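# Seat round plate on base pin beside orange tab

## Task

Place the round plate so it rests flat on the base, with the base's small pin passing through the hole beside the plate's orange tab; it must stay seated on its own without the robot holding it, and at the end the grippers must have released it and moved away.

## Robot and tools

Robot: two 7-joint arms, left_arm and right_arm, each with a parallel gripper. Joint order for every row and every per-joint list: waist, shoulder, upper arm roll, elbow, forearm roll, wrist pitch, wrist roll. Stated ranges in rad: waist, upper arm roll, forearm roll and wrist roll -69.115 to 69.115; shoulder -2.250 to 2.250; elbow -2.580 to 2.580; wrist pitch -2.100 to 2.100. A joint's true end may differ from these by up to 0.013 rad.

Frame: one shared scene frame. Origin sits on the table surface midway between the arms, +z is up, +x reaches out over the table, and left_arm is on the +y side. The arm names do not refer to image sides. Gripper positions are in metres and orientation is a wxyz quaternion; printed positions can be off, worse when the arm is stretched out. The fingers point along the gripper's +z and close along its y. The reported point is between the pads when shut; fingertips extend about 19 mm past it when closed and 6 mm when open, and closing pushes them about 13 mm farther out, so leave clearance above surfaces.

A row is 18 numbers, each in [-1, 1], always for both arms: left_arm's 7 joint values, its gripper position, its gripper speed, then the same 9 for right_arm. Joint values are offsets, not poses: 1.0 equals 0.9985 rad for the first four joints and 0.8765 rad for the last three. Gripper position is an absolute opening: +1 fully open (85 mm), 0 about 41 mm, pads touch near -0.8, -1 closes until blocked. Gripper speed: -1 about 20 mm/s, 0 about 85, +1 about 150. Grip force is set by the arm (roughly 190 to 235 N per pad). To keep a gripper unchanged, resend its previous two numbers; 0 is itself a command.

execute_actions(actions): a list of actions; each action is a table of up to 15 rows, one row per 1/30 s step, and a shorter table repeats its last row to fill 15 steps. Inside an action every row's joint offsets are counted from the angles the arm had when that action began (for the first action, the last reported angles), not from the previous row. If any joint would be sent more than 0.013 rad outside its stated range, that action is rejected for both arms; a malformed action, or a first action failing this check, rejects the whole call. An empty list only returns state and images. Joints pushed onto their real end stop there and the result prints "joint sent to its limit".

move(target, speed, blocking): target is one 18-number row whose joint offsets are measured from the most recent "Joint positions" printed, giving a destination; gripper numbers are applied immediately. speed in rad/s (0.01 to 2, default 0.5) caps the joint with the longest way to go; all joints finish together, so the hand follows a curve. Paths last between 0.5 and 10 s and ignore obstacles and the other arm. blocking=false returns after 0.5 s while motion continues; until its end is reported, other moves and action calls are refused, so use wait or stop. The extra "move:" line gives the ending (done, off_target, moving, held, fault), limits=held or limits=none, and each arm's joint farthest from target. Faster moves and targets set deeper past a contact push harder.

wait(seconds): 0 to 10; the robot keeps its last command, and it returns early if a running move ends. stop(): brakes a running move; fingers continue. zoom_image(camera, region): region is [x0, y0, x1, y1] in pixels of that camera's latest image, at most 504 by 504. Cameras: cam_head_left, cam_head_right, cam_left_wrist, cam_right_wrist, each 672x504; the head cameras are wide (about 72 degrees vertical), the wrist ones narrower (about 41 to 44). finished_scene(scene): ends the given scene irreversibly and reports success.

Results include each gripper pose, Joint positions (rad), Joint velocities (rad/s), Joint targets (angles currently being driven to, which may still shift), joint torques (offset and noisy), and after action calls some per-step readings where HELD marks steps an arm was held back. "joint command not followed" means a clearance check altered joint targets. position_measured_pct is about 50 minus 50 times the finger position, 0 when fully open; stopping short under 90 means something is held or blocking, near 90 means the pads closed on nothing or something very thin.

Motion: speed and acceleration are limited, so big changes take several actions and a result may arrive before the arm arrives; resend what is missing. Each step keeps joint targets within 0.304 rad (first four joints) or 0.266 rad (wrist joints) of the measured angle, and scales them back if the gripper would jump over 70 mm.

Gripping: send -1 and keep it to grip; to release, send an opening wider than the object. For a gentle grip, open, then close to just under the object's width. Fingers may reclose by themselves if the object shifts or slips. Parts may be briefly tugged or pushed by outside disturbances. The robot holds its last command while you think.

Avoid: dropping, slamming or shoving hard; knocking anything off the table; arms striking or pressing each other. Contact torque reaching a joint's load limit (46.9 N m for the first four joints, 29.5 for the wrist three, including held weight) halts that arm for 10 s and drops the rest of the call. Long holding heats motors: MOTOR HOT warns from 60 °C, and at 75 °C an OVER-TEMPERATURE FAULT lets the arm sag.

Each tool is called after "Emit:" as name(argument=value, ...) on one line, values as JSON.

## Session

Emit:
execute_actions(actions=[])

Scene clock: 0.00 s.
left_arm: end_effector_position=(+0.4833, +0.0005, +0.2093) position_measured_pct=0.0 end_effector_quat_wxyz=(-0.010, -0.085, +0.996, -0.002) | right_arm: end_effector_position=(+0.2281, -0.1272, +0.1144) position_measured_pct=0.0 end_effector_quat_wxyz=(-0.136, +0.245, +0.953, +0.114)
Joint names: [waist, shoulder, upper arm roll, elbow, forearm roll, wrist pitch, wrist roll]
Joint positions: left_arm=[ 0.529  0.816 -0.151  0.926  0.125  1.422  2.19 ] | right_arm=[-0.649  0.483  0.116  2.022 -0.639  0.732  0.912]
Joint velocities: left_arm=[-0.001 -0.001 -0.     0.002  0.001  0.001 -0.   ] | right_arm=[-0.002  0.001  0.     0.001 -0.001  0.001 -0.   ]
Joint torques (N m, as the joint torque sensors report them, + toward a larger angle): no reading
Joint targets: left_arm=[0.529 0.816 -0.151 0.926 0.125 1.422 2.190] | right_arm=[-0.649 0.483 0.116 2.022 -0.639 0.732 0.912]

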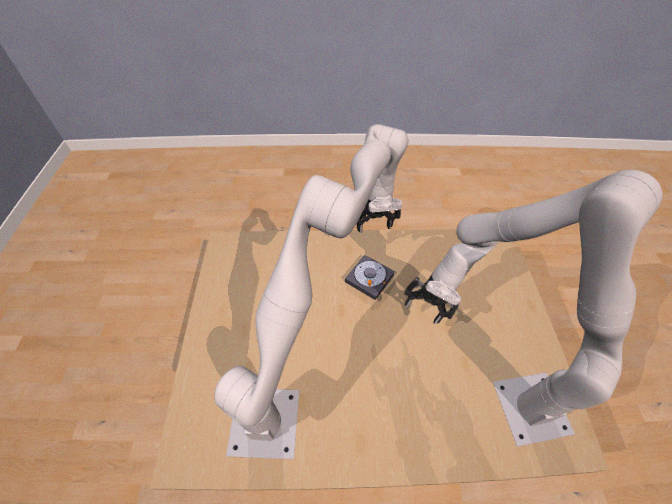

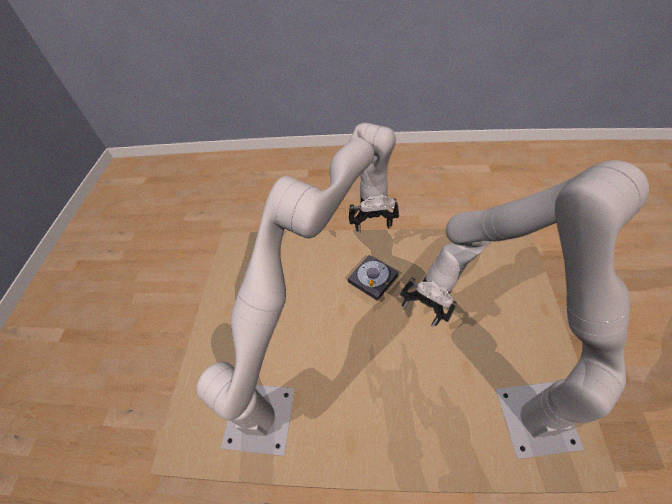

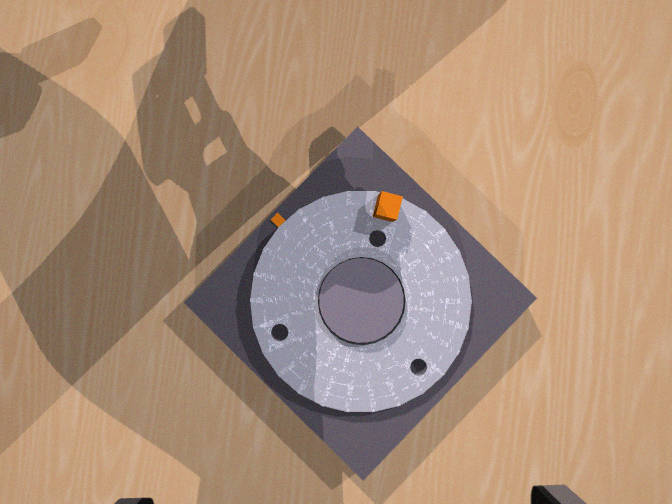

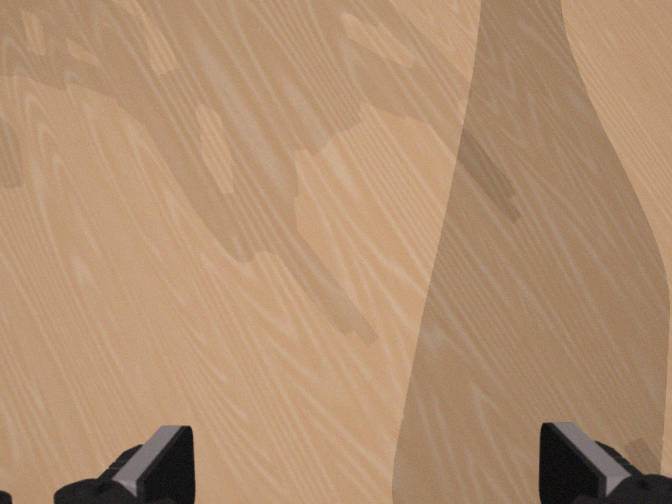

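Emit:
zoom_image(camera="cam_head_left", region=[320, 230, 440, 320])

Region (320, 230, 440, 320) of cam_head_left's 672x504 image, scaled by 4.200, with more detail than that image has; it fills the top 378 rows of this view, and the rest is white.

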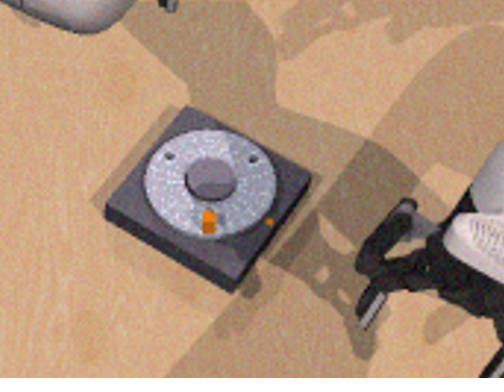

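Emit:
move(target=[0,0.04,0,0.178,0,-0.249,0,1,0, 0.6,-0.2,0,0,0,0,0,1,0])

Scene clock: 17.03 s.
left_arm: end_effector_position=(+0.4813, +0.0113, +0.1314) position_measured_pct=0.0 end_effector_quat_wxyz=(-0.006, -0.095, +0.995, +0.002) | right_arm: end_effector_position=(+0.3838, -0.3181, +0.1960) position_measured_pct=0.0 end_effector_quat_wxyz=(-0.021, +0.496, +0.842, +0.212)
Joint names: [waist, shoulder, upper arm roll, elbow, forearm roll, wrist pitch, wrist roll]
Joint positions: left_arm=[ 0.529  0.856 -0.151  1.104  0.125  1.203  2.19 ] | right_arm=[-0.051  0.283  0.116  2.022 -0.639  0.732  0.912]
Joint velocities: left_arm=[-0.     0.     0.    -0.001 -0.    -0.001 -0.   ] | right_arm=[ 0.003  0.002 -0.     0.001  0.002 -0.     0.   ]
Joint torques (N m, as the joint torque sensors report them, + toward a larger angle): left_arm=[ -0.23 -22.88  -0.25  -8.05  -0.12  -0.02  -0.33] | right_arm=[ -0.37 -12.21  -0.01  -6.92  -0.96  -0.19  -0.18]
Joint targets: left_arm=[0.529 0.856 -0.151 1.104 0.125 1.203 2.190] | right_arm=[-0.050 0.283 0.116 2.022 -0.639 0.732 0.912]
move: done; limits=none; left_arm: farthest joint: the waist, 0.000 radians from its target (0.000 radians at the start); right_arm: farthest joint: the waist, 0.001 radians from its target (0.600 radians at the start)

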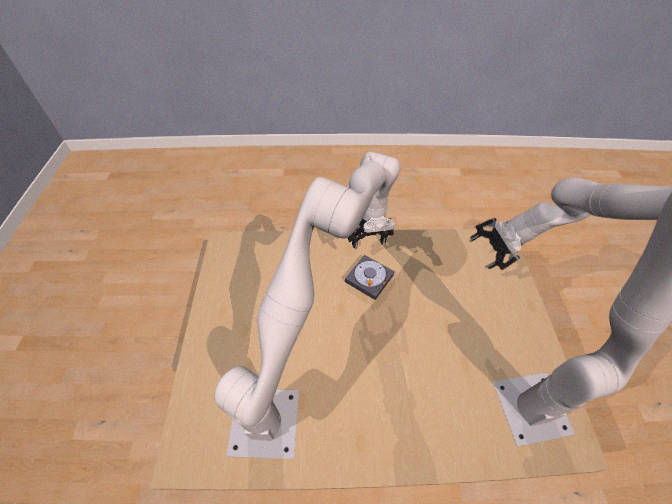

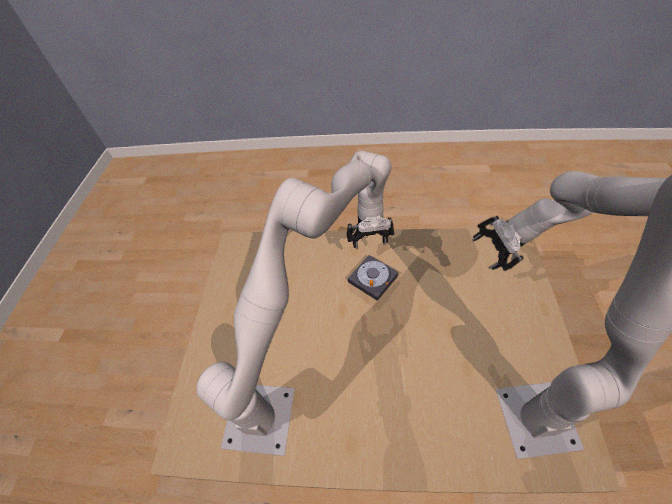

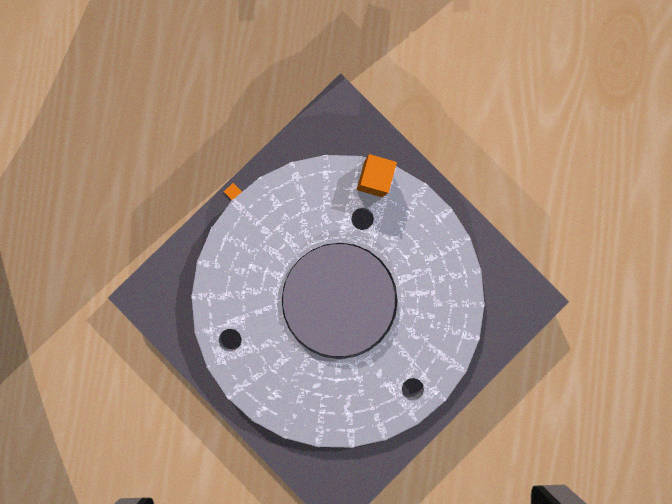

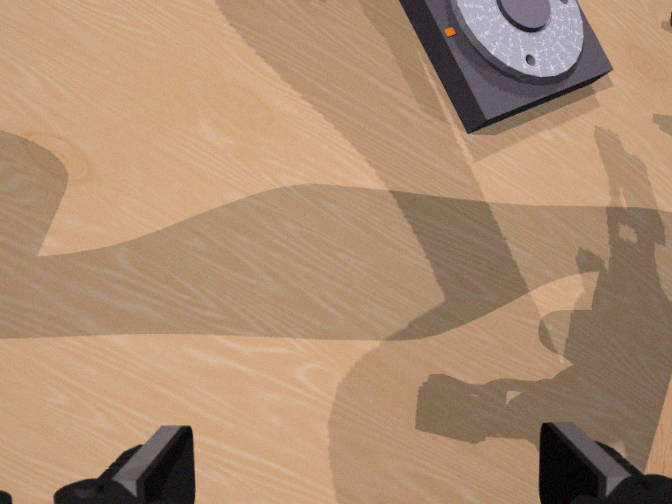

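Emit:
move(target=[0.07,-0.106,0,0.222,0,-0.132,0,1,0, 0,0,0,0,0,0,0,1,0])

Emit:
move(target=[0,0,0,0,0,0,-1,1,0, 0,0,0,0,0,0,0,1,0], speed=1)

Scene clock: 26.80 s.
left_arm: end_effector_position=(+0.4221, +0.0056, +0.1305) position_measured_pct=0.0 end_effector_quat_wxyz=(-0.007, -0.073, +0.997, +0.000) | right_arm: end_effector_position=(+0.3838, -0.3181, +0.1960) position_measured_pct=0.0 end_effector_quat_wxyz=(-0.021, +0.496, +0.842, +0.212)
Joint names: [waist, shoulder, upper arm roll, elbow, forearm roll, wrist pitch, wrist roll]
Joint positions: left_arm=[ 0.598  0.75  -0.151  1.325  0.125  1.088  2.19 ] | right_arm=[-0.051  0.283  0.116  2.022 -0.639  0.732  0.912]
Joint velocities: left_arm=[ 0.    -0.002  0.    -0.001 -0.001  0.002 -0.   ] | right_arm=[ 0.     0.002 -0.     0.001  0.001  0.     0.   ]
Joint torques (N m, as the joint torque sensors report them, + toward a larger angle): left_arm=[  0.08 -20.6   -0.13  -7.34  -0.09  -0.18  -0.37] | right_arm=[ -0.06 -12.52   0.09  -7.08  -0.97  -0.15  -0.1 ]
Joint targets: left_arm=[0.599 0.750 -0.151 1.325 0.125 1.088 2.190] | right_arm=[-0.051 0.283 0.116 2.022 -0.639 0.732 0.912]
move: done; limits=none; left_arm: farthest joint: the waist, 0.000 radians from its target (0.070 radians at the start); right_arm: farthest joint: the waist, 0.000 radians from its target (0.001 radians at the start)

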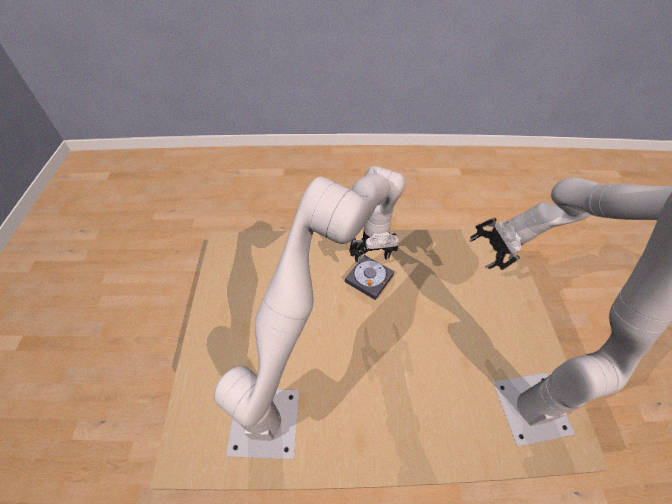

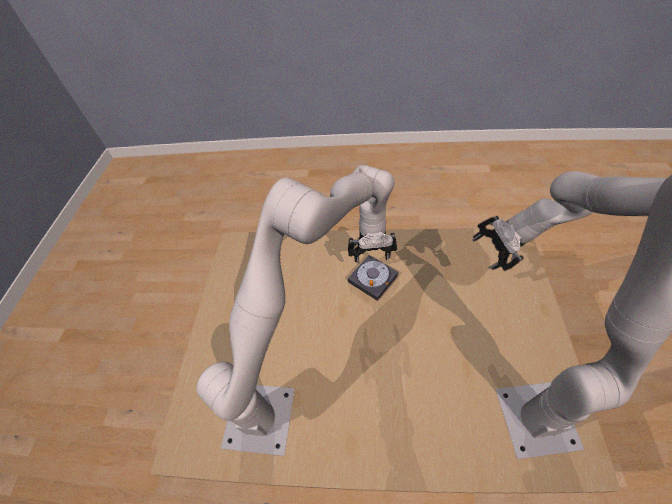

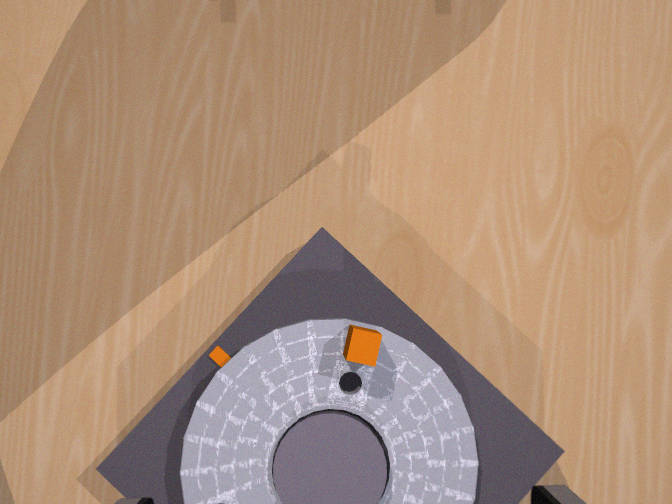

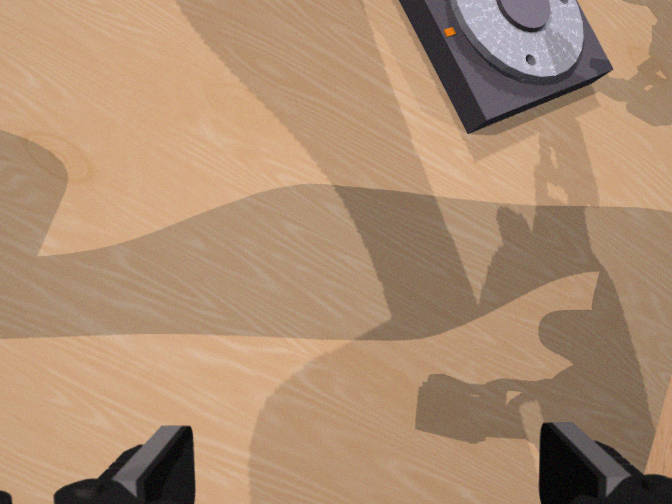

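Scene clock: 28.33 s.
left_arm: end_effector_position=(+0.4221, +0.0056, +0.1305) position_measured_pct=0.0 end_effector_quat_wxyz=(-0.007, +0.357, +0.934, -0.003) | right_arm: end_effector_position=(+0.3838, -0.3181, +0.1960) position_measured_pct=0.0 end_effector_quat_wxyz=(-0.021, +0.496, +0.842, +0.212)
Joint names: [waist, shoulder, upper arm roll, elbow, forearm roll, wrist pitch, wrist roll]
Joint positions: left_arm=[ 0.598  0.75  -0.151  1.325  0.125  1.088  1.314] | right_arm=[-0.051  0.283  0.116  2.022 -0.639  0.732  0.912]
Joint velocities: left_arm=[-0.002  0.    -0.001  0.     0.001 -0.    -0.001] | right_arm=[-0.    -0.002 -0.    -0.    -0.     0.001  0.   ]
Joint torques (N m, as the joint torque sensors report them, + toward a larger angle): left_arm=[  0.01 -21.    -0.47  -7.53  -0.21  -0.05  -0.34] | right_arm=[ -0.13 -12.53  -0.01  -6.95  -0.99  -0.21  -0.14]
Joint targets: left_arm=[0.598 0.750 -0.151 1.325 0.125 1.088 1.313] | right_arm=[-0.051 0.283 0.116 2.022 -0.639 0.732 0.912]
move: done; limits=none; left_arm: farthest joint: the waist, 0.000 radians from its target (0.000 radians at the start); right_arm: farthest joint: the waist, 0.000 radians from its target (0.000 radians at the start)

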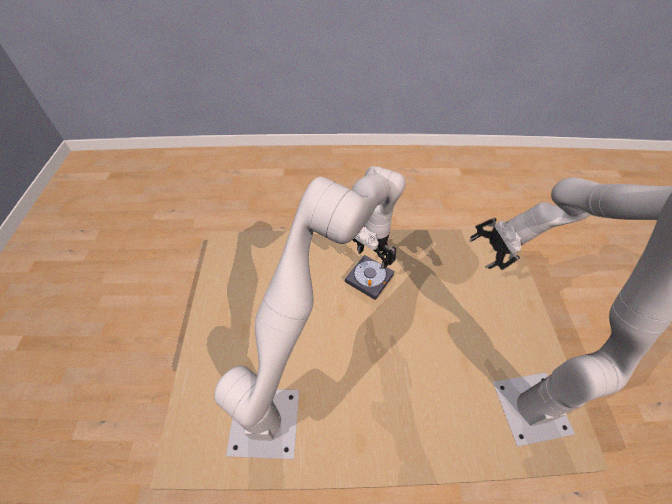

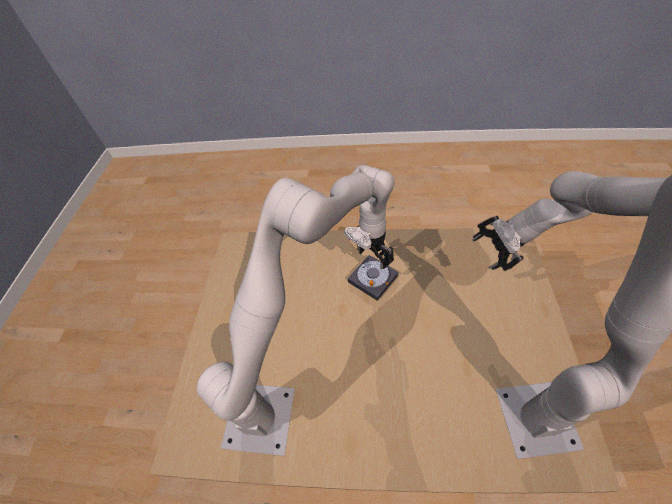

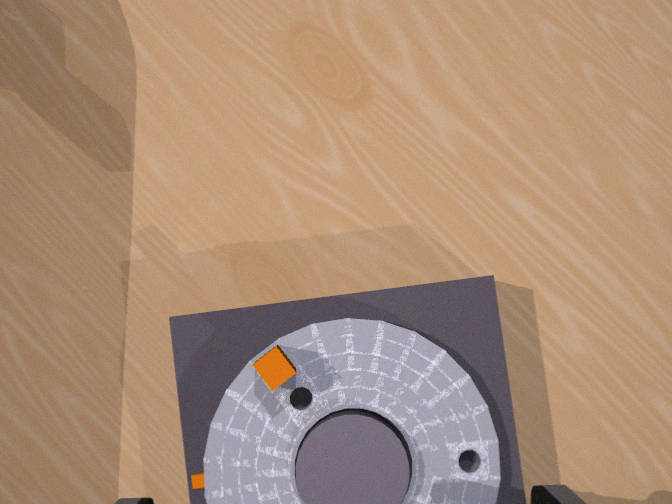

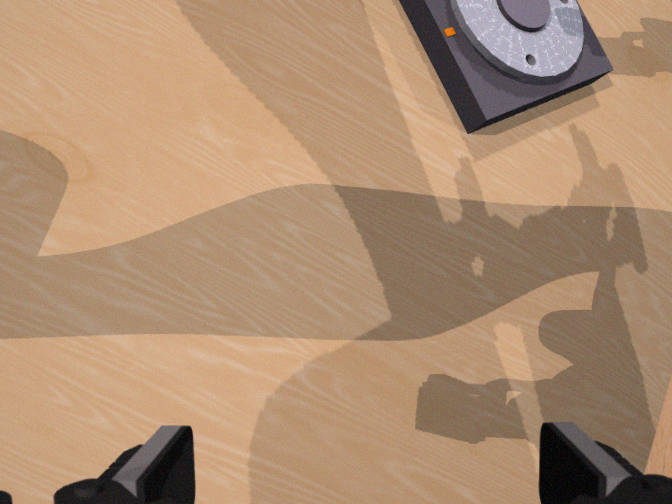

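Emit:
move(target=[-0.003,0.095,0,0.024,0,-0.136,1,1,0, 0,0,0,0,0,0,0,1,0], speed=1)

Emit:
move(target=[0,0,0,0,0,0,0.85,1,0, 0,0,0,0,0,0,0,1,0], speed=1)

Scene clock: 39.53 s.
left_arm: end_effector_position=(+0.4327, +0.0071, +0.0706) position_measured_pct=0.0 end_effector_quat_wxyz=(-0.002, -0.076, +0.997, +0.007) | right_arm: end_effector_position=(+0.3838, -0.3181, +0.1960) position_measured_pct=0.0 end_effector_quat_wxyz=(-0.021, +0.496, +0.842, +0.212)
Joint names: [waist, shoulder, upper arm roll, elbow, forearm roll, wrist pitch, wrist roll]
Joint positions: left_arm=[ 0.595  0.845 -0.151  1.349  0.125  0.969  2.19 ] | right_arm=[-0.051  0.283  0.116  2.022 -0.639  0.732  0.912]
Joint velocities: left_arm=[-0.001  0.001  0.    -0.     0.001 -0.002  0.002] | right_arm=[-0.    -0.001 -0.     0.001 -0.001  0.    -0.   ]
Joint torques (N m, as the joint torque sensors report them, + toward a larger angle): left_arm=[ -0.35 -21.46  -0.36  -7.1   -0.17  -0.21  -0.51] | right_arm=[ -0.14 -12.64   0.05  -7.01  -0.96  -0.2   -0.13]
Joint targets: left_arm=[0.595 0.845 -0.151 1.349 0.125 0.969 2.190] | right_arm=[-0.051 0.283 0.116 2.022 -0.639 0.732 0.912]
move: done; limits=none; left_arm: farthest joint: the wrist roll, 0.001 radians from its target (0.877 radians at the start); right_arm: farthest joint: the waist, 0.000 radians from its target (0.000 radians at the start)

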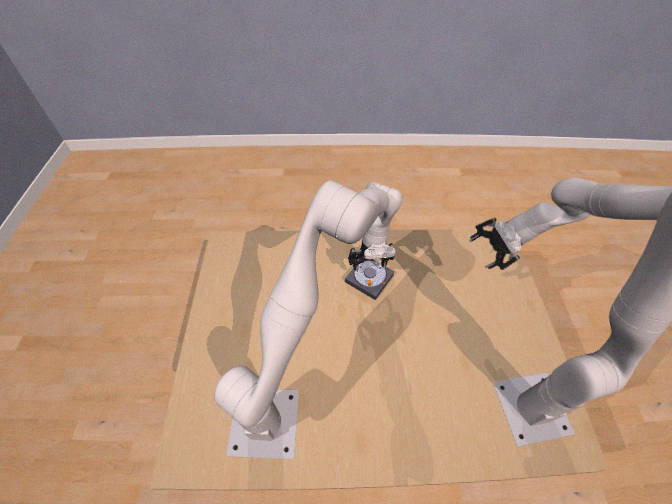

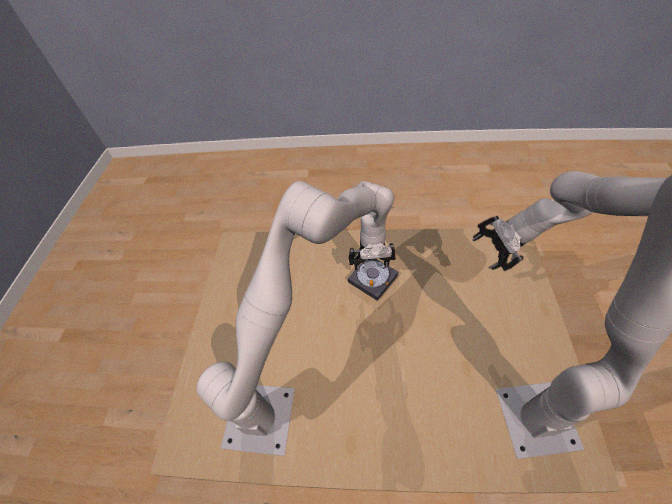

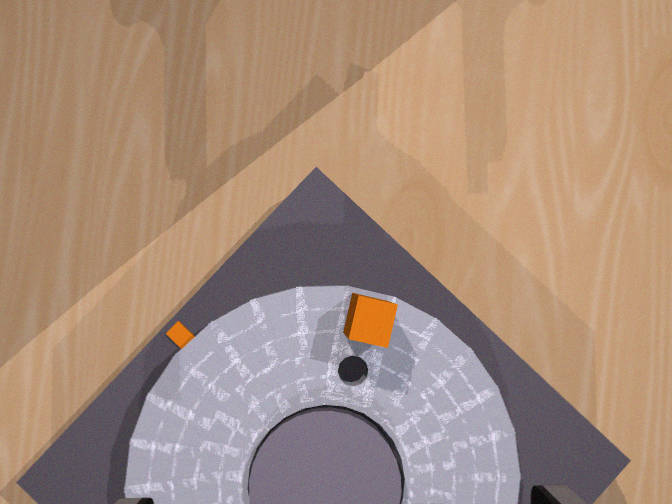

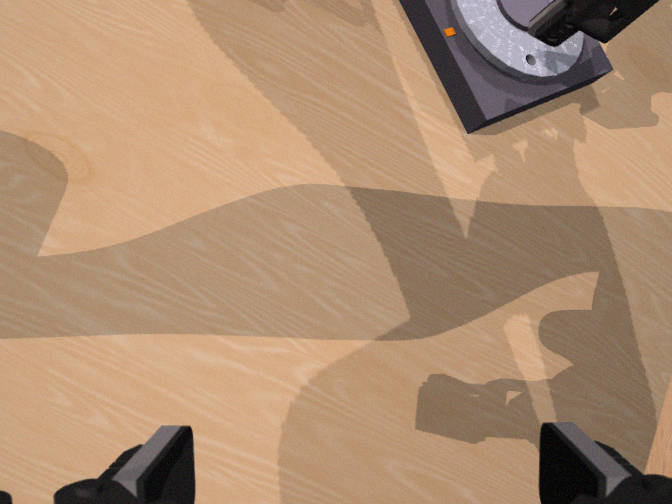

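Scene clock: 40.93 s.
left_arm: end_effector_position=(+0.4327, +0.0071, +0.0706) position_measured_pct=0.0 end_effector_quat_wxyz=(+0.001, -0.433, +0.901, +0.008) | right_arm: end_effector_position=(+0.3838, -0.3181, +0.1960) position_measured_pct=0.0 end_effector_quat_wxyz=(-0.021, +0.496, +0.842, +0.212)
Joint names: [waist, shoulder, upper arm roll, elbow, forearm roll, wrist pitch, wrist roll]
Joint positions: left_arm=[ 0.595  0.845 -0.151  1.349  0.125  0.969  2.935] | right_arm=[-0.051  0.283  0.116  2.022 -0.639  0.732  0.912]
Joint velocities: left_arm=[-0.    -0.001  0.001  0.001  0.    -0.001  0.001] | right_arm=[-0.001  0.    -0.     0.     0.     0.001 -0.   ]
Joint torques (N m, as the joint torque sensors report them, + toward a larger angle): left_arm=[ -0.15 -21.9   -0.49  -7.2   -0.12  -0.31  -0.31] | right_arm=[ -0.18 -12.47   0.05  -6.96  -0.99  -0.21  -0.07]
Joint targets: left_arm=[0.595 0.845 -0.151 1.349 0.125 0.969 2.935] | right_arm=[-0.051 0.283 0.116 2.022 -0.639 0.732 0.912]
move: done; limits=none; left_arm: farthest joint: the waist, 0.000 radians from its target (0.000 radians at the start); right_arm: farthest joint: the waist, 0.000 radians from its target (0.000 radians at the start)

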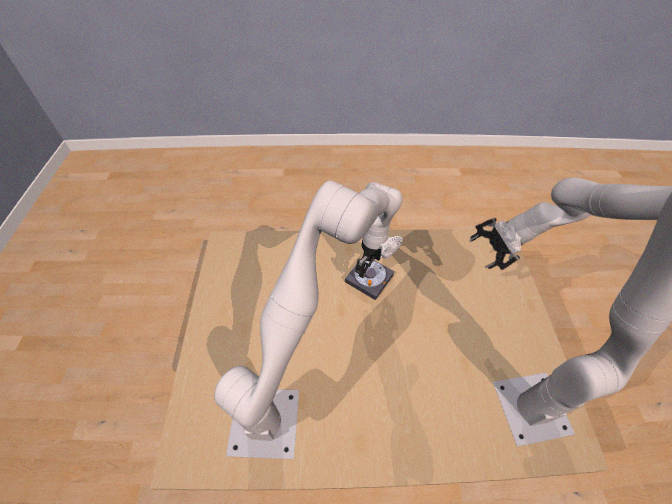

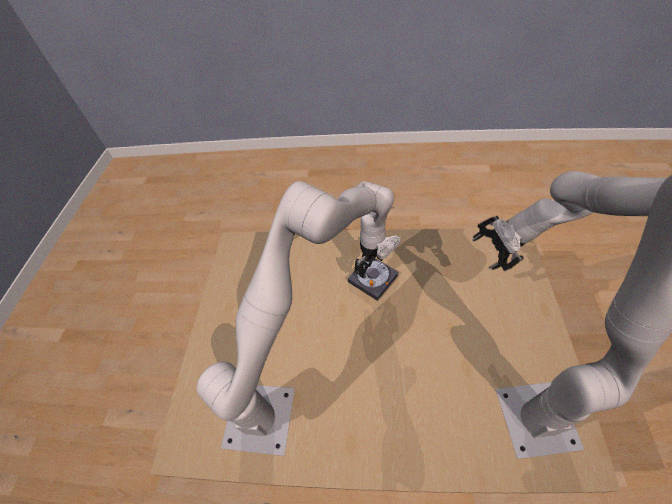

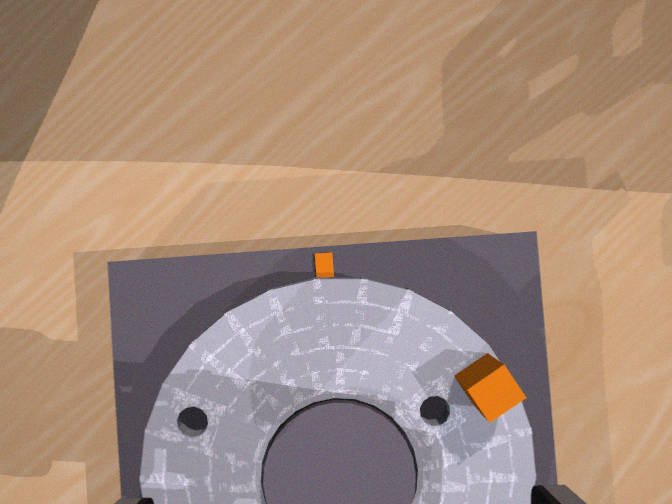

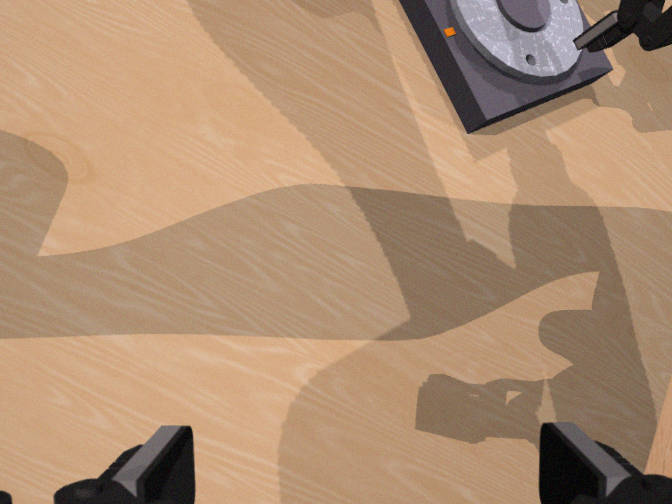

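Emit:
move(target=[0.011,0.034,0,0.019,0,-0.06,0,1,0, 0,0,0,0,0,0,0,1,0], speed=0.1)

Emit:
move(target=[0,0,0,0,0,0,0.5,1,0, 0,0,0,0,0,0,0,1,0], speed=0.3)

Scene clock: 48.03 s.
left_arm: end_effector_position=(+0.4299, +0.0045, +0.0467) position_measured_pct=0.0 end_effector_quat_wxyz=(+0.004, -0.429, +0.903, +0.010) | right_arm: end_effector_position=(+0.3838, -0.3181, +0.1960) position_measured_pct=0.0 end_effector_quat_wxyz=(-0.021, +0.496, +0.842, +0.212)
Joint names: [waist, shoulder, upper arm roll, elbow, forearm roll, wrist pitch, wrist roll]
Joint positions: left_arm=[ 0.606  0.879 -0.151  1.368  0.125  0.916  2.935] | right_arm=[-0.051  0.283  0.116  2.022 -0.639  0.732  0.912]
Joint velocities: left_arm=[ 0.002  0.003 -0.001  0.003  0.001  0.001 -0.   ] | right_arm=[ 0.    -0.001  0.     0.     0.001 -0.001  0.   ]
Joint torques (N m, as the joint torque sensors report them, + toward a larger angle): left_arm=[ -0.35 -21.68  -0.27  -6.87  -0.18  -0.23  -0.54] | right_arm=[ -0.15 -12.46   0.04  -6.9   -0.98  -0.2   -0.07]
Joint targets: left_arm=[0.606 0.879 -0.151 1.368 0.125 0.916 2.935] | right_arm=[-0.051 0.283 0.116 2.022 -0.639 0.732 0.912]
move: done; limits=none; left_arm: farthest joint: the waist, 0.000 radians from its target (0.011 radians at the start); right_arm: farthest joint: the waist, 0.000 radians from its target (0.000 radians at the start)

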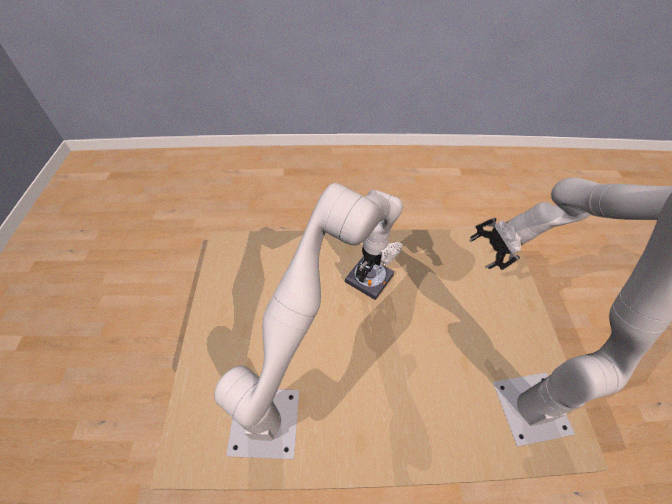

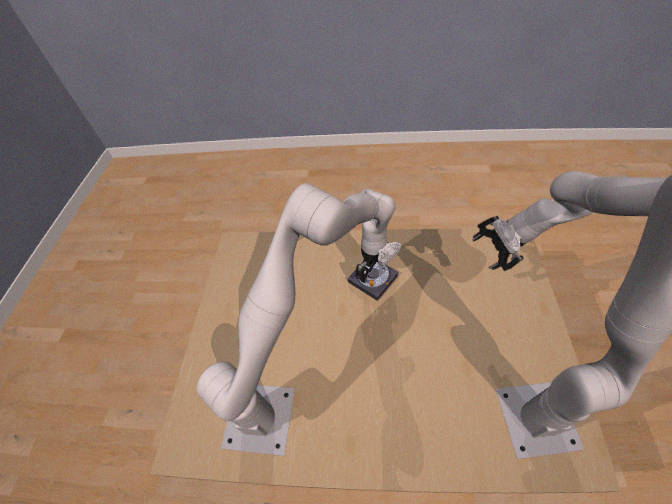

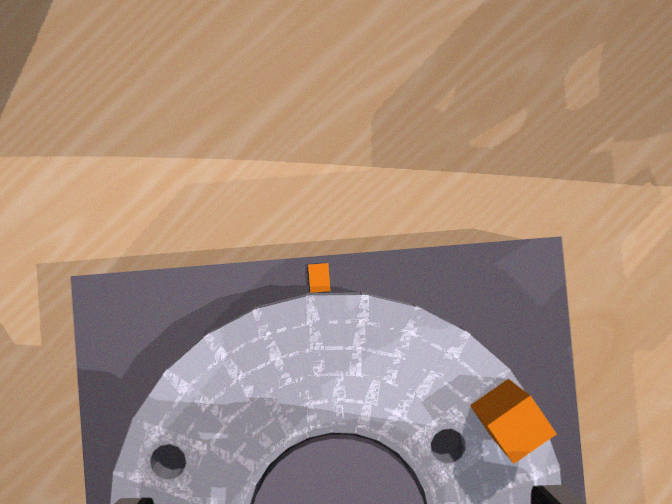

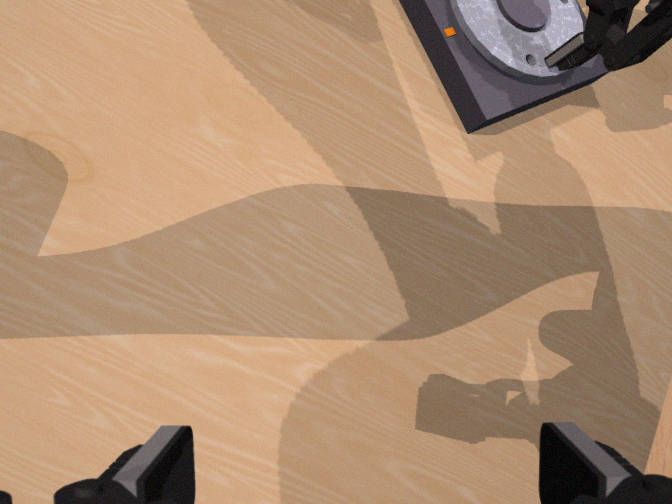

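Scene clock: 49.97 s.
left_arm: end_effector_position=(+0.4300, +0.0049, +0.0467) position_measured_pct=0.0 end_effector_quat_wxyz=(+0.006, -0.615, +0.788, +0.009) | right_arm: end_effector_position=(+0.3838, -0.3181, +0.1960) position_measured_pct=0.0 end_effector_quat_wxyz=(-0.021, +0.496, +0.842, +0.212)
Joint names: [waist, shoulder, upper arm roll, elbow, forearm roll, wrist pitch, wrist roll]
Joint positions: left_arm=[ 0.606  0.879 -0.151  1.368  0.124  0.916  3.373] | right_arm=[-0.051  0.283  0.116  2.022 -0.639  0.732  0.912]
Joint velocities: left_arm=[ 0.001  0.001  0.002  0.003  0.    -0.001  0.001] | right_arm=[ 0.001  0.    -0.     0.     0.002 -0.     0.   ]
Joint torques (N m, as the joint torque sensors report them, + toward a larger angle): left_arm=[ -0.08 -21.85  -0.13  -7.01  -0.04  -0.3   -0.56] | right_arm=[ -0.19 -12.49  -0.01  -6.97  -1.    -0.21  -0.12]
Joint targets: left_arm=[0.606 0.879 -0.151 1.368 0.125 0.916 3.373] | right_arm=[-0.051 0.283 0.116 2.022 -0.639 0.732 0.912]
move: done; limits=none; left_arm: farthest joint: the forearm roll, 0.001 radians from its target (0.000 radians at the start); right_arm: farthest joint: the waist, 0.000 radians from its target (0.000 radians at the start)

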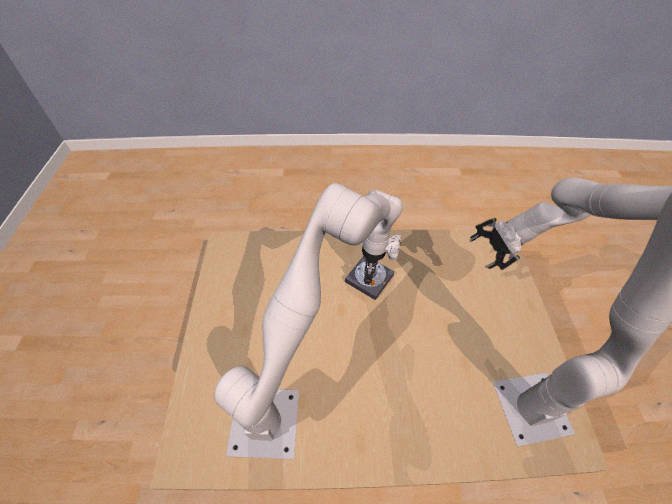

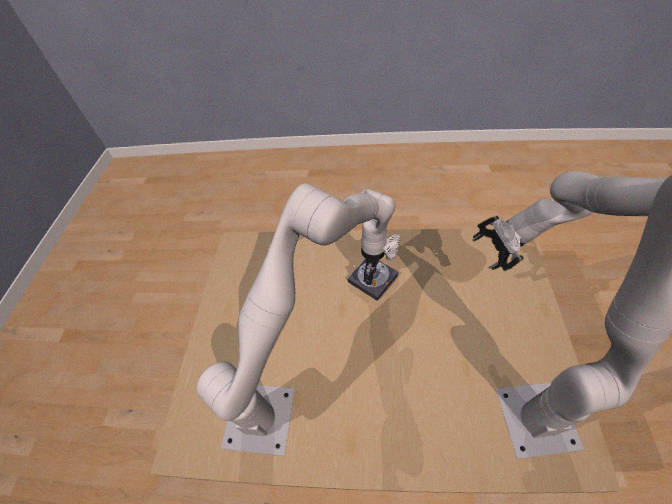

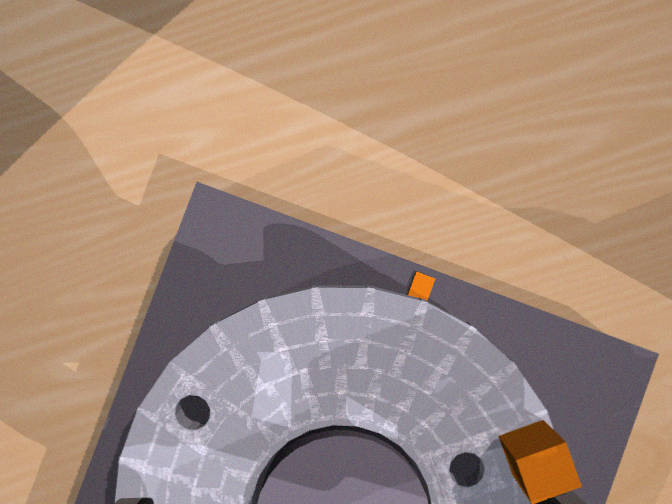

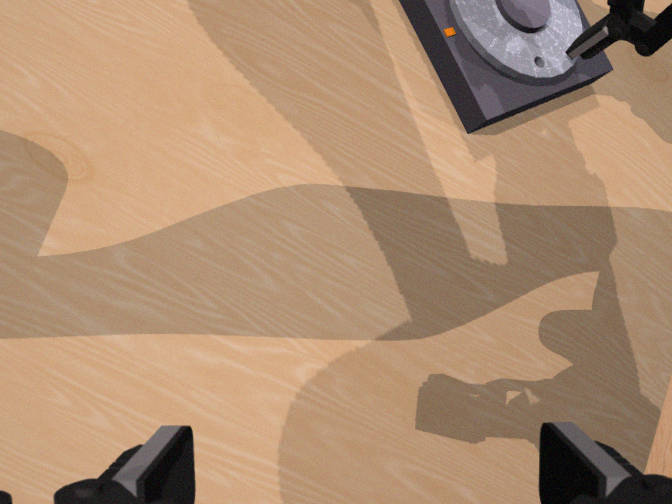

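Emit:
move(target=[0,0,0,0,0,0,0.82,1,0, 0,0,0,0,0,0,0,1,0], speed=0.35)

Scene clock: 55.10 s.
left_arm: end_effector_position=(+0.4297, +0.0050, +0.0466) position_measured_pct=0.0 end_effector_quat_wxyz=(-0.009, +0.853, -0.522, -0.006) | right_arm: end_effector_position=(+0.3838, -0.3181, +0.1960) position_measured_pct=0.0 end_effector_quat_wxyz=(-0.021, +0.496, +0.842, +0.212)
Joint names: [waist, shoulder, upper arm roll, elbow, forearm roll, wrist pitch, wrist roll]
Joint positions: left_arm=[ 0.606  0.879 -0.151  1.369  0.124  0.917  4.092] | right_arm=[-0.051  0.283  0.116  2.022 -0.639  0.732  0.912]
Joint velocities: left_arm=[ 0.001  0.002  0.    -0.001 -0.001 -0.001  0.001] | right_arm=[-0.001  0.     0.     0.001 -0.001  0.     0.   ]
Joint torques (N m, as the joint torque sensors report them, + toward a larger angle): left_arm=[ -0.05 -22.04  -0.63  -7.06  -0.1   -0.36  -0.52] | right_arm=[ -0.08 -12.61  -0.04  -6.91  -0.98  -0.2   -0.1 ]
Joint targets: left_arm=[0.606 0.879 -0.151 1.368 0.124 0.916 4.092] | right_arm=[-0.051 0.283 0.116 2.022 -0.639 0.732 0.912]
move: done; limits=none; left_arm: farthest joint: the elbow, 0.001 radians from its target (0.000 radians at the start); right_arm: farthest joint: the waist, 0.000 radians from its target (0.000 radians at the start)

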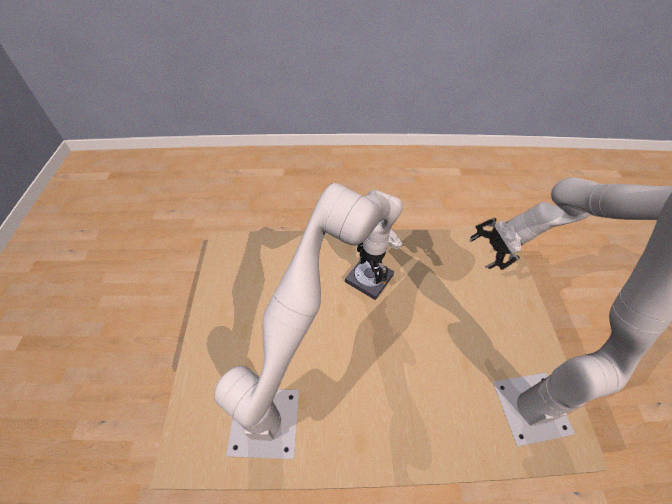

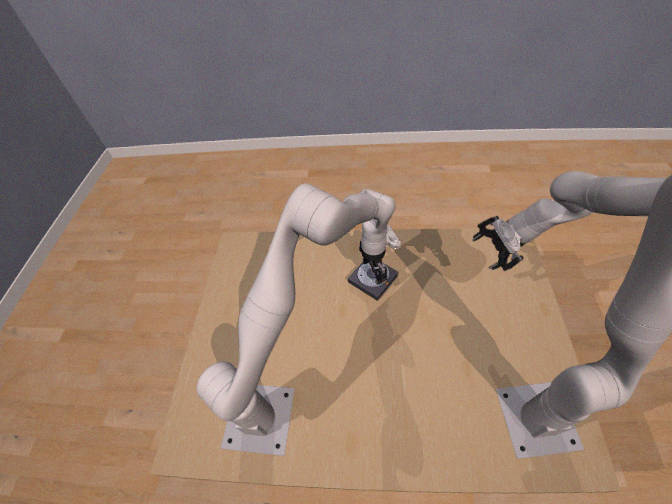

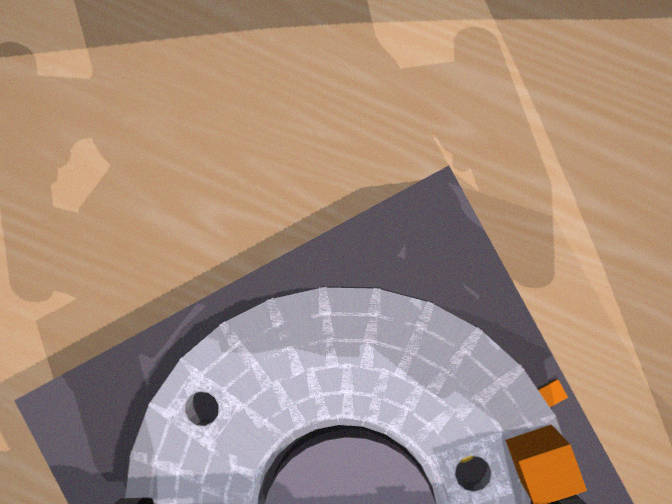

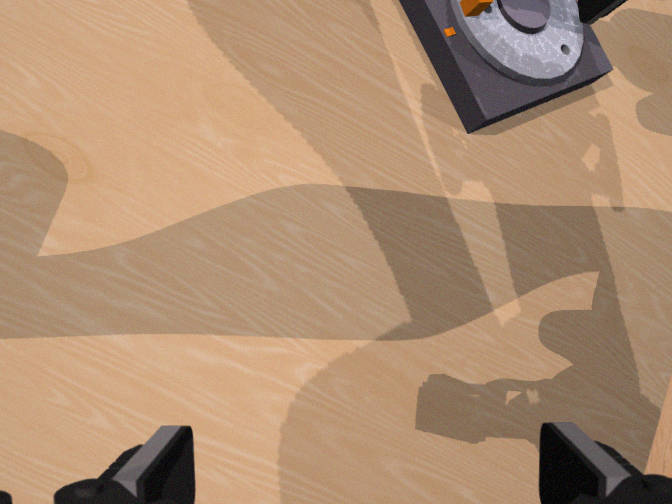

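Pin edge appears; about 10° more.

Emit:
move(target=[0,0,0,0,0,0,0.17,1,0, 0,0,0,0,0,0,0,1,0], speed=0.1)

Emit:
zoom_image(camera="cam_left_wrist", region=[400, 354, 620, 504])

Scene clock: 59.70 s.
left_arm: end_effector_position=(+0.4289, +0.0057, +0.0463) position_measured_pct=0.0 end_effector_quat_wxyz=(-0.009, +0.889, -0.457, -0.007) | right_arm: end_effector_position=(+0.3838, -0.3181, +0.1960) position_measured_pct=0.0 end_effector_quat_wxyz=(-0.021, +0.496, +0.842, +0.212)
Joint names: [waist, shoulder, upper arm roll, elbow, forearm roll, wrist pitch, wrist roll]
Joint positions: left_arm=[ 0.606  0.879 -0.151  1.37   0.124  0.918  4.24 ] | right_arm=[-0.051  0.283  0.116  2.022 -0.639  0.732  0.912]
Joint velocities: left_arm=[-0.001  0.    -0.     0.001 -0.001  0.001  0.001] | right_arm=[-0.     0.    -0.     0.    -0.002 -0.    -0.   ]
Joint torques (N m, as the joint torque sensors report them, + toward a larger angle): left_arm=[ -0.01 -21.7   -0.46  -8.07   0.01  -1.    -0.58] | right_arm=[ -0.14 -12.6    0.06  -6.96  -1.01  -0.21  -0.1 ]
Joint targets: left_arm=[0.606 0.879 -0.151 1.369 0.124 0.917 4.241] | right_arm=[-0.051 0.283 0.116 2.022 -0.639 0.732 0.912]
move: done; limits=none; left_arm: farthest joint: the elbow, 0.001 radians from its target (0.000 radians at the start); right_arm: farthest joint: the waist, 0.000 radians from its target (0.000 radians at the start)

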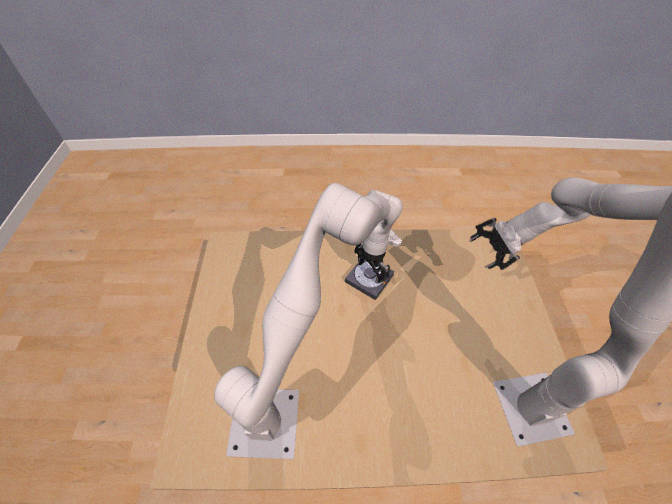

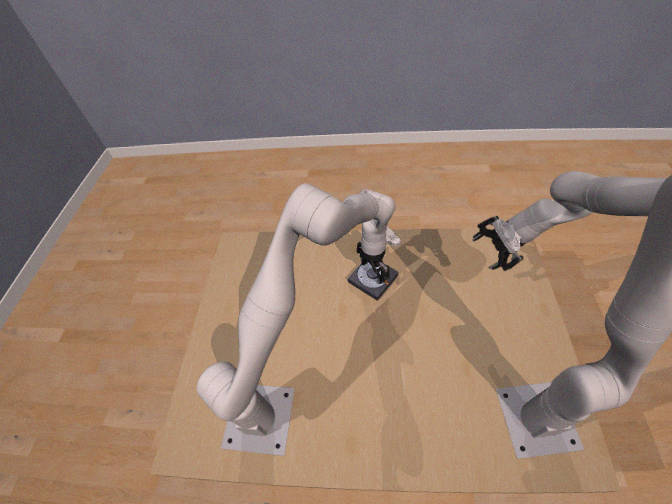

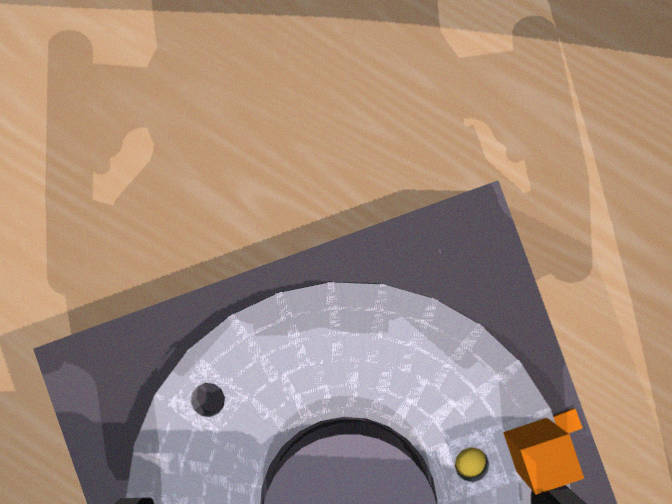

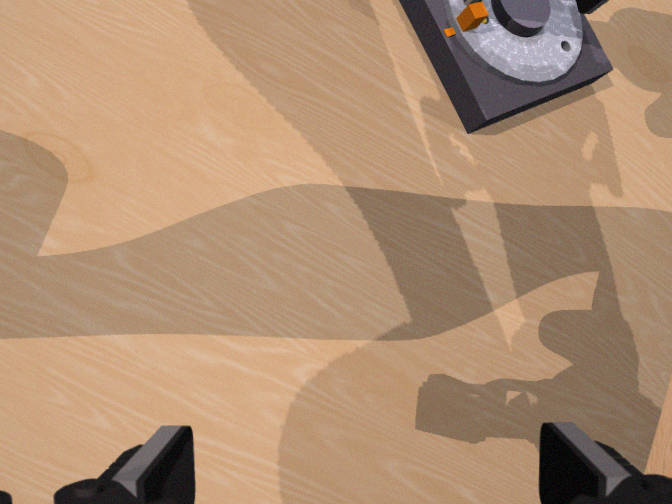

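Region (400, 354, 620, 504) of cam_left_wrist's 672x504 image, scaled by 2.291; it fills the top 344 rows of this view, and the rest is white.

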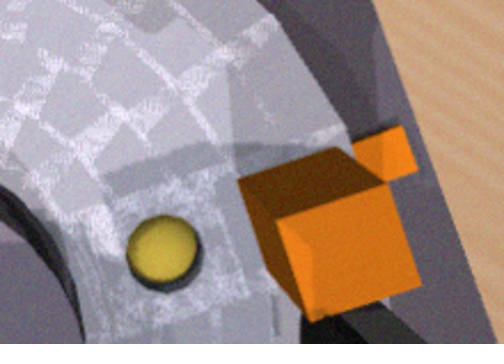

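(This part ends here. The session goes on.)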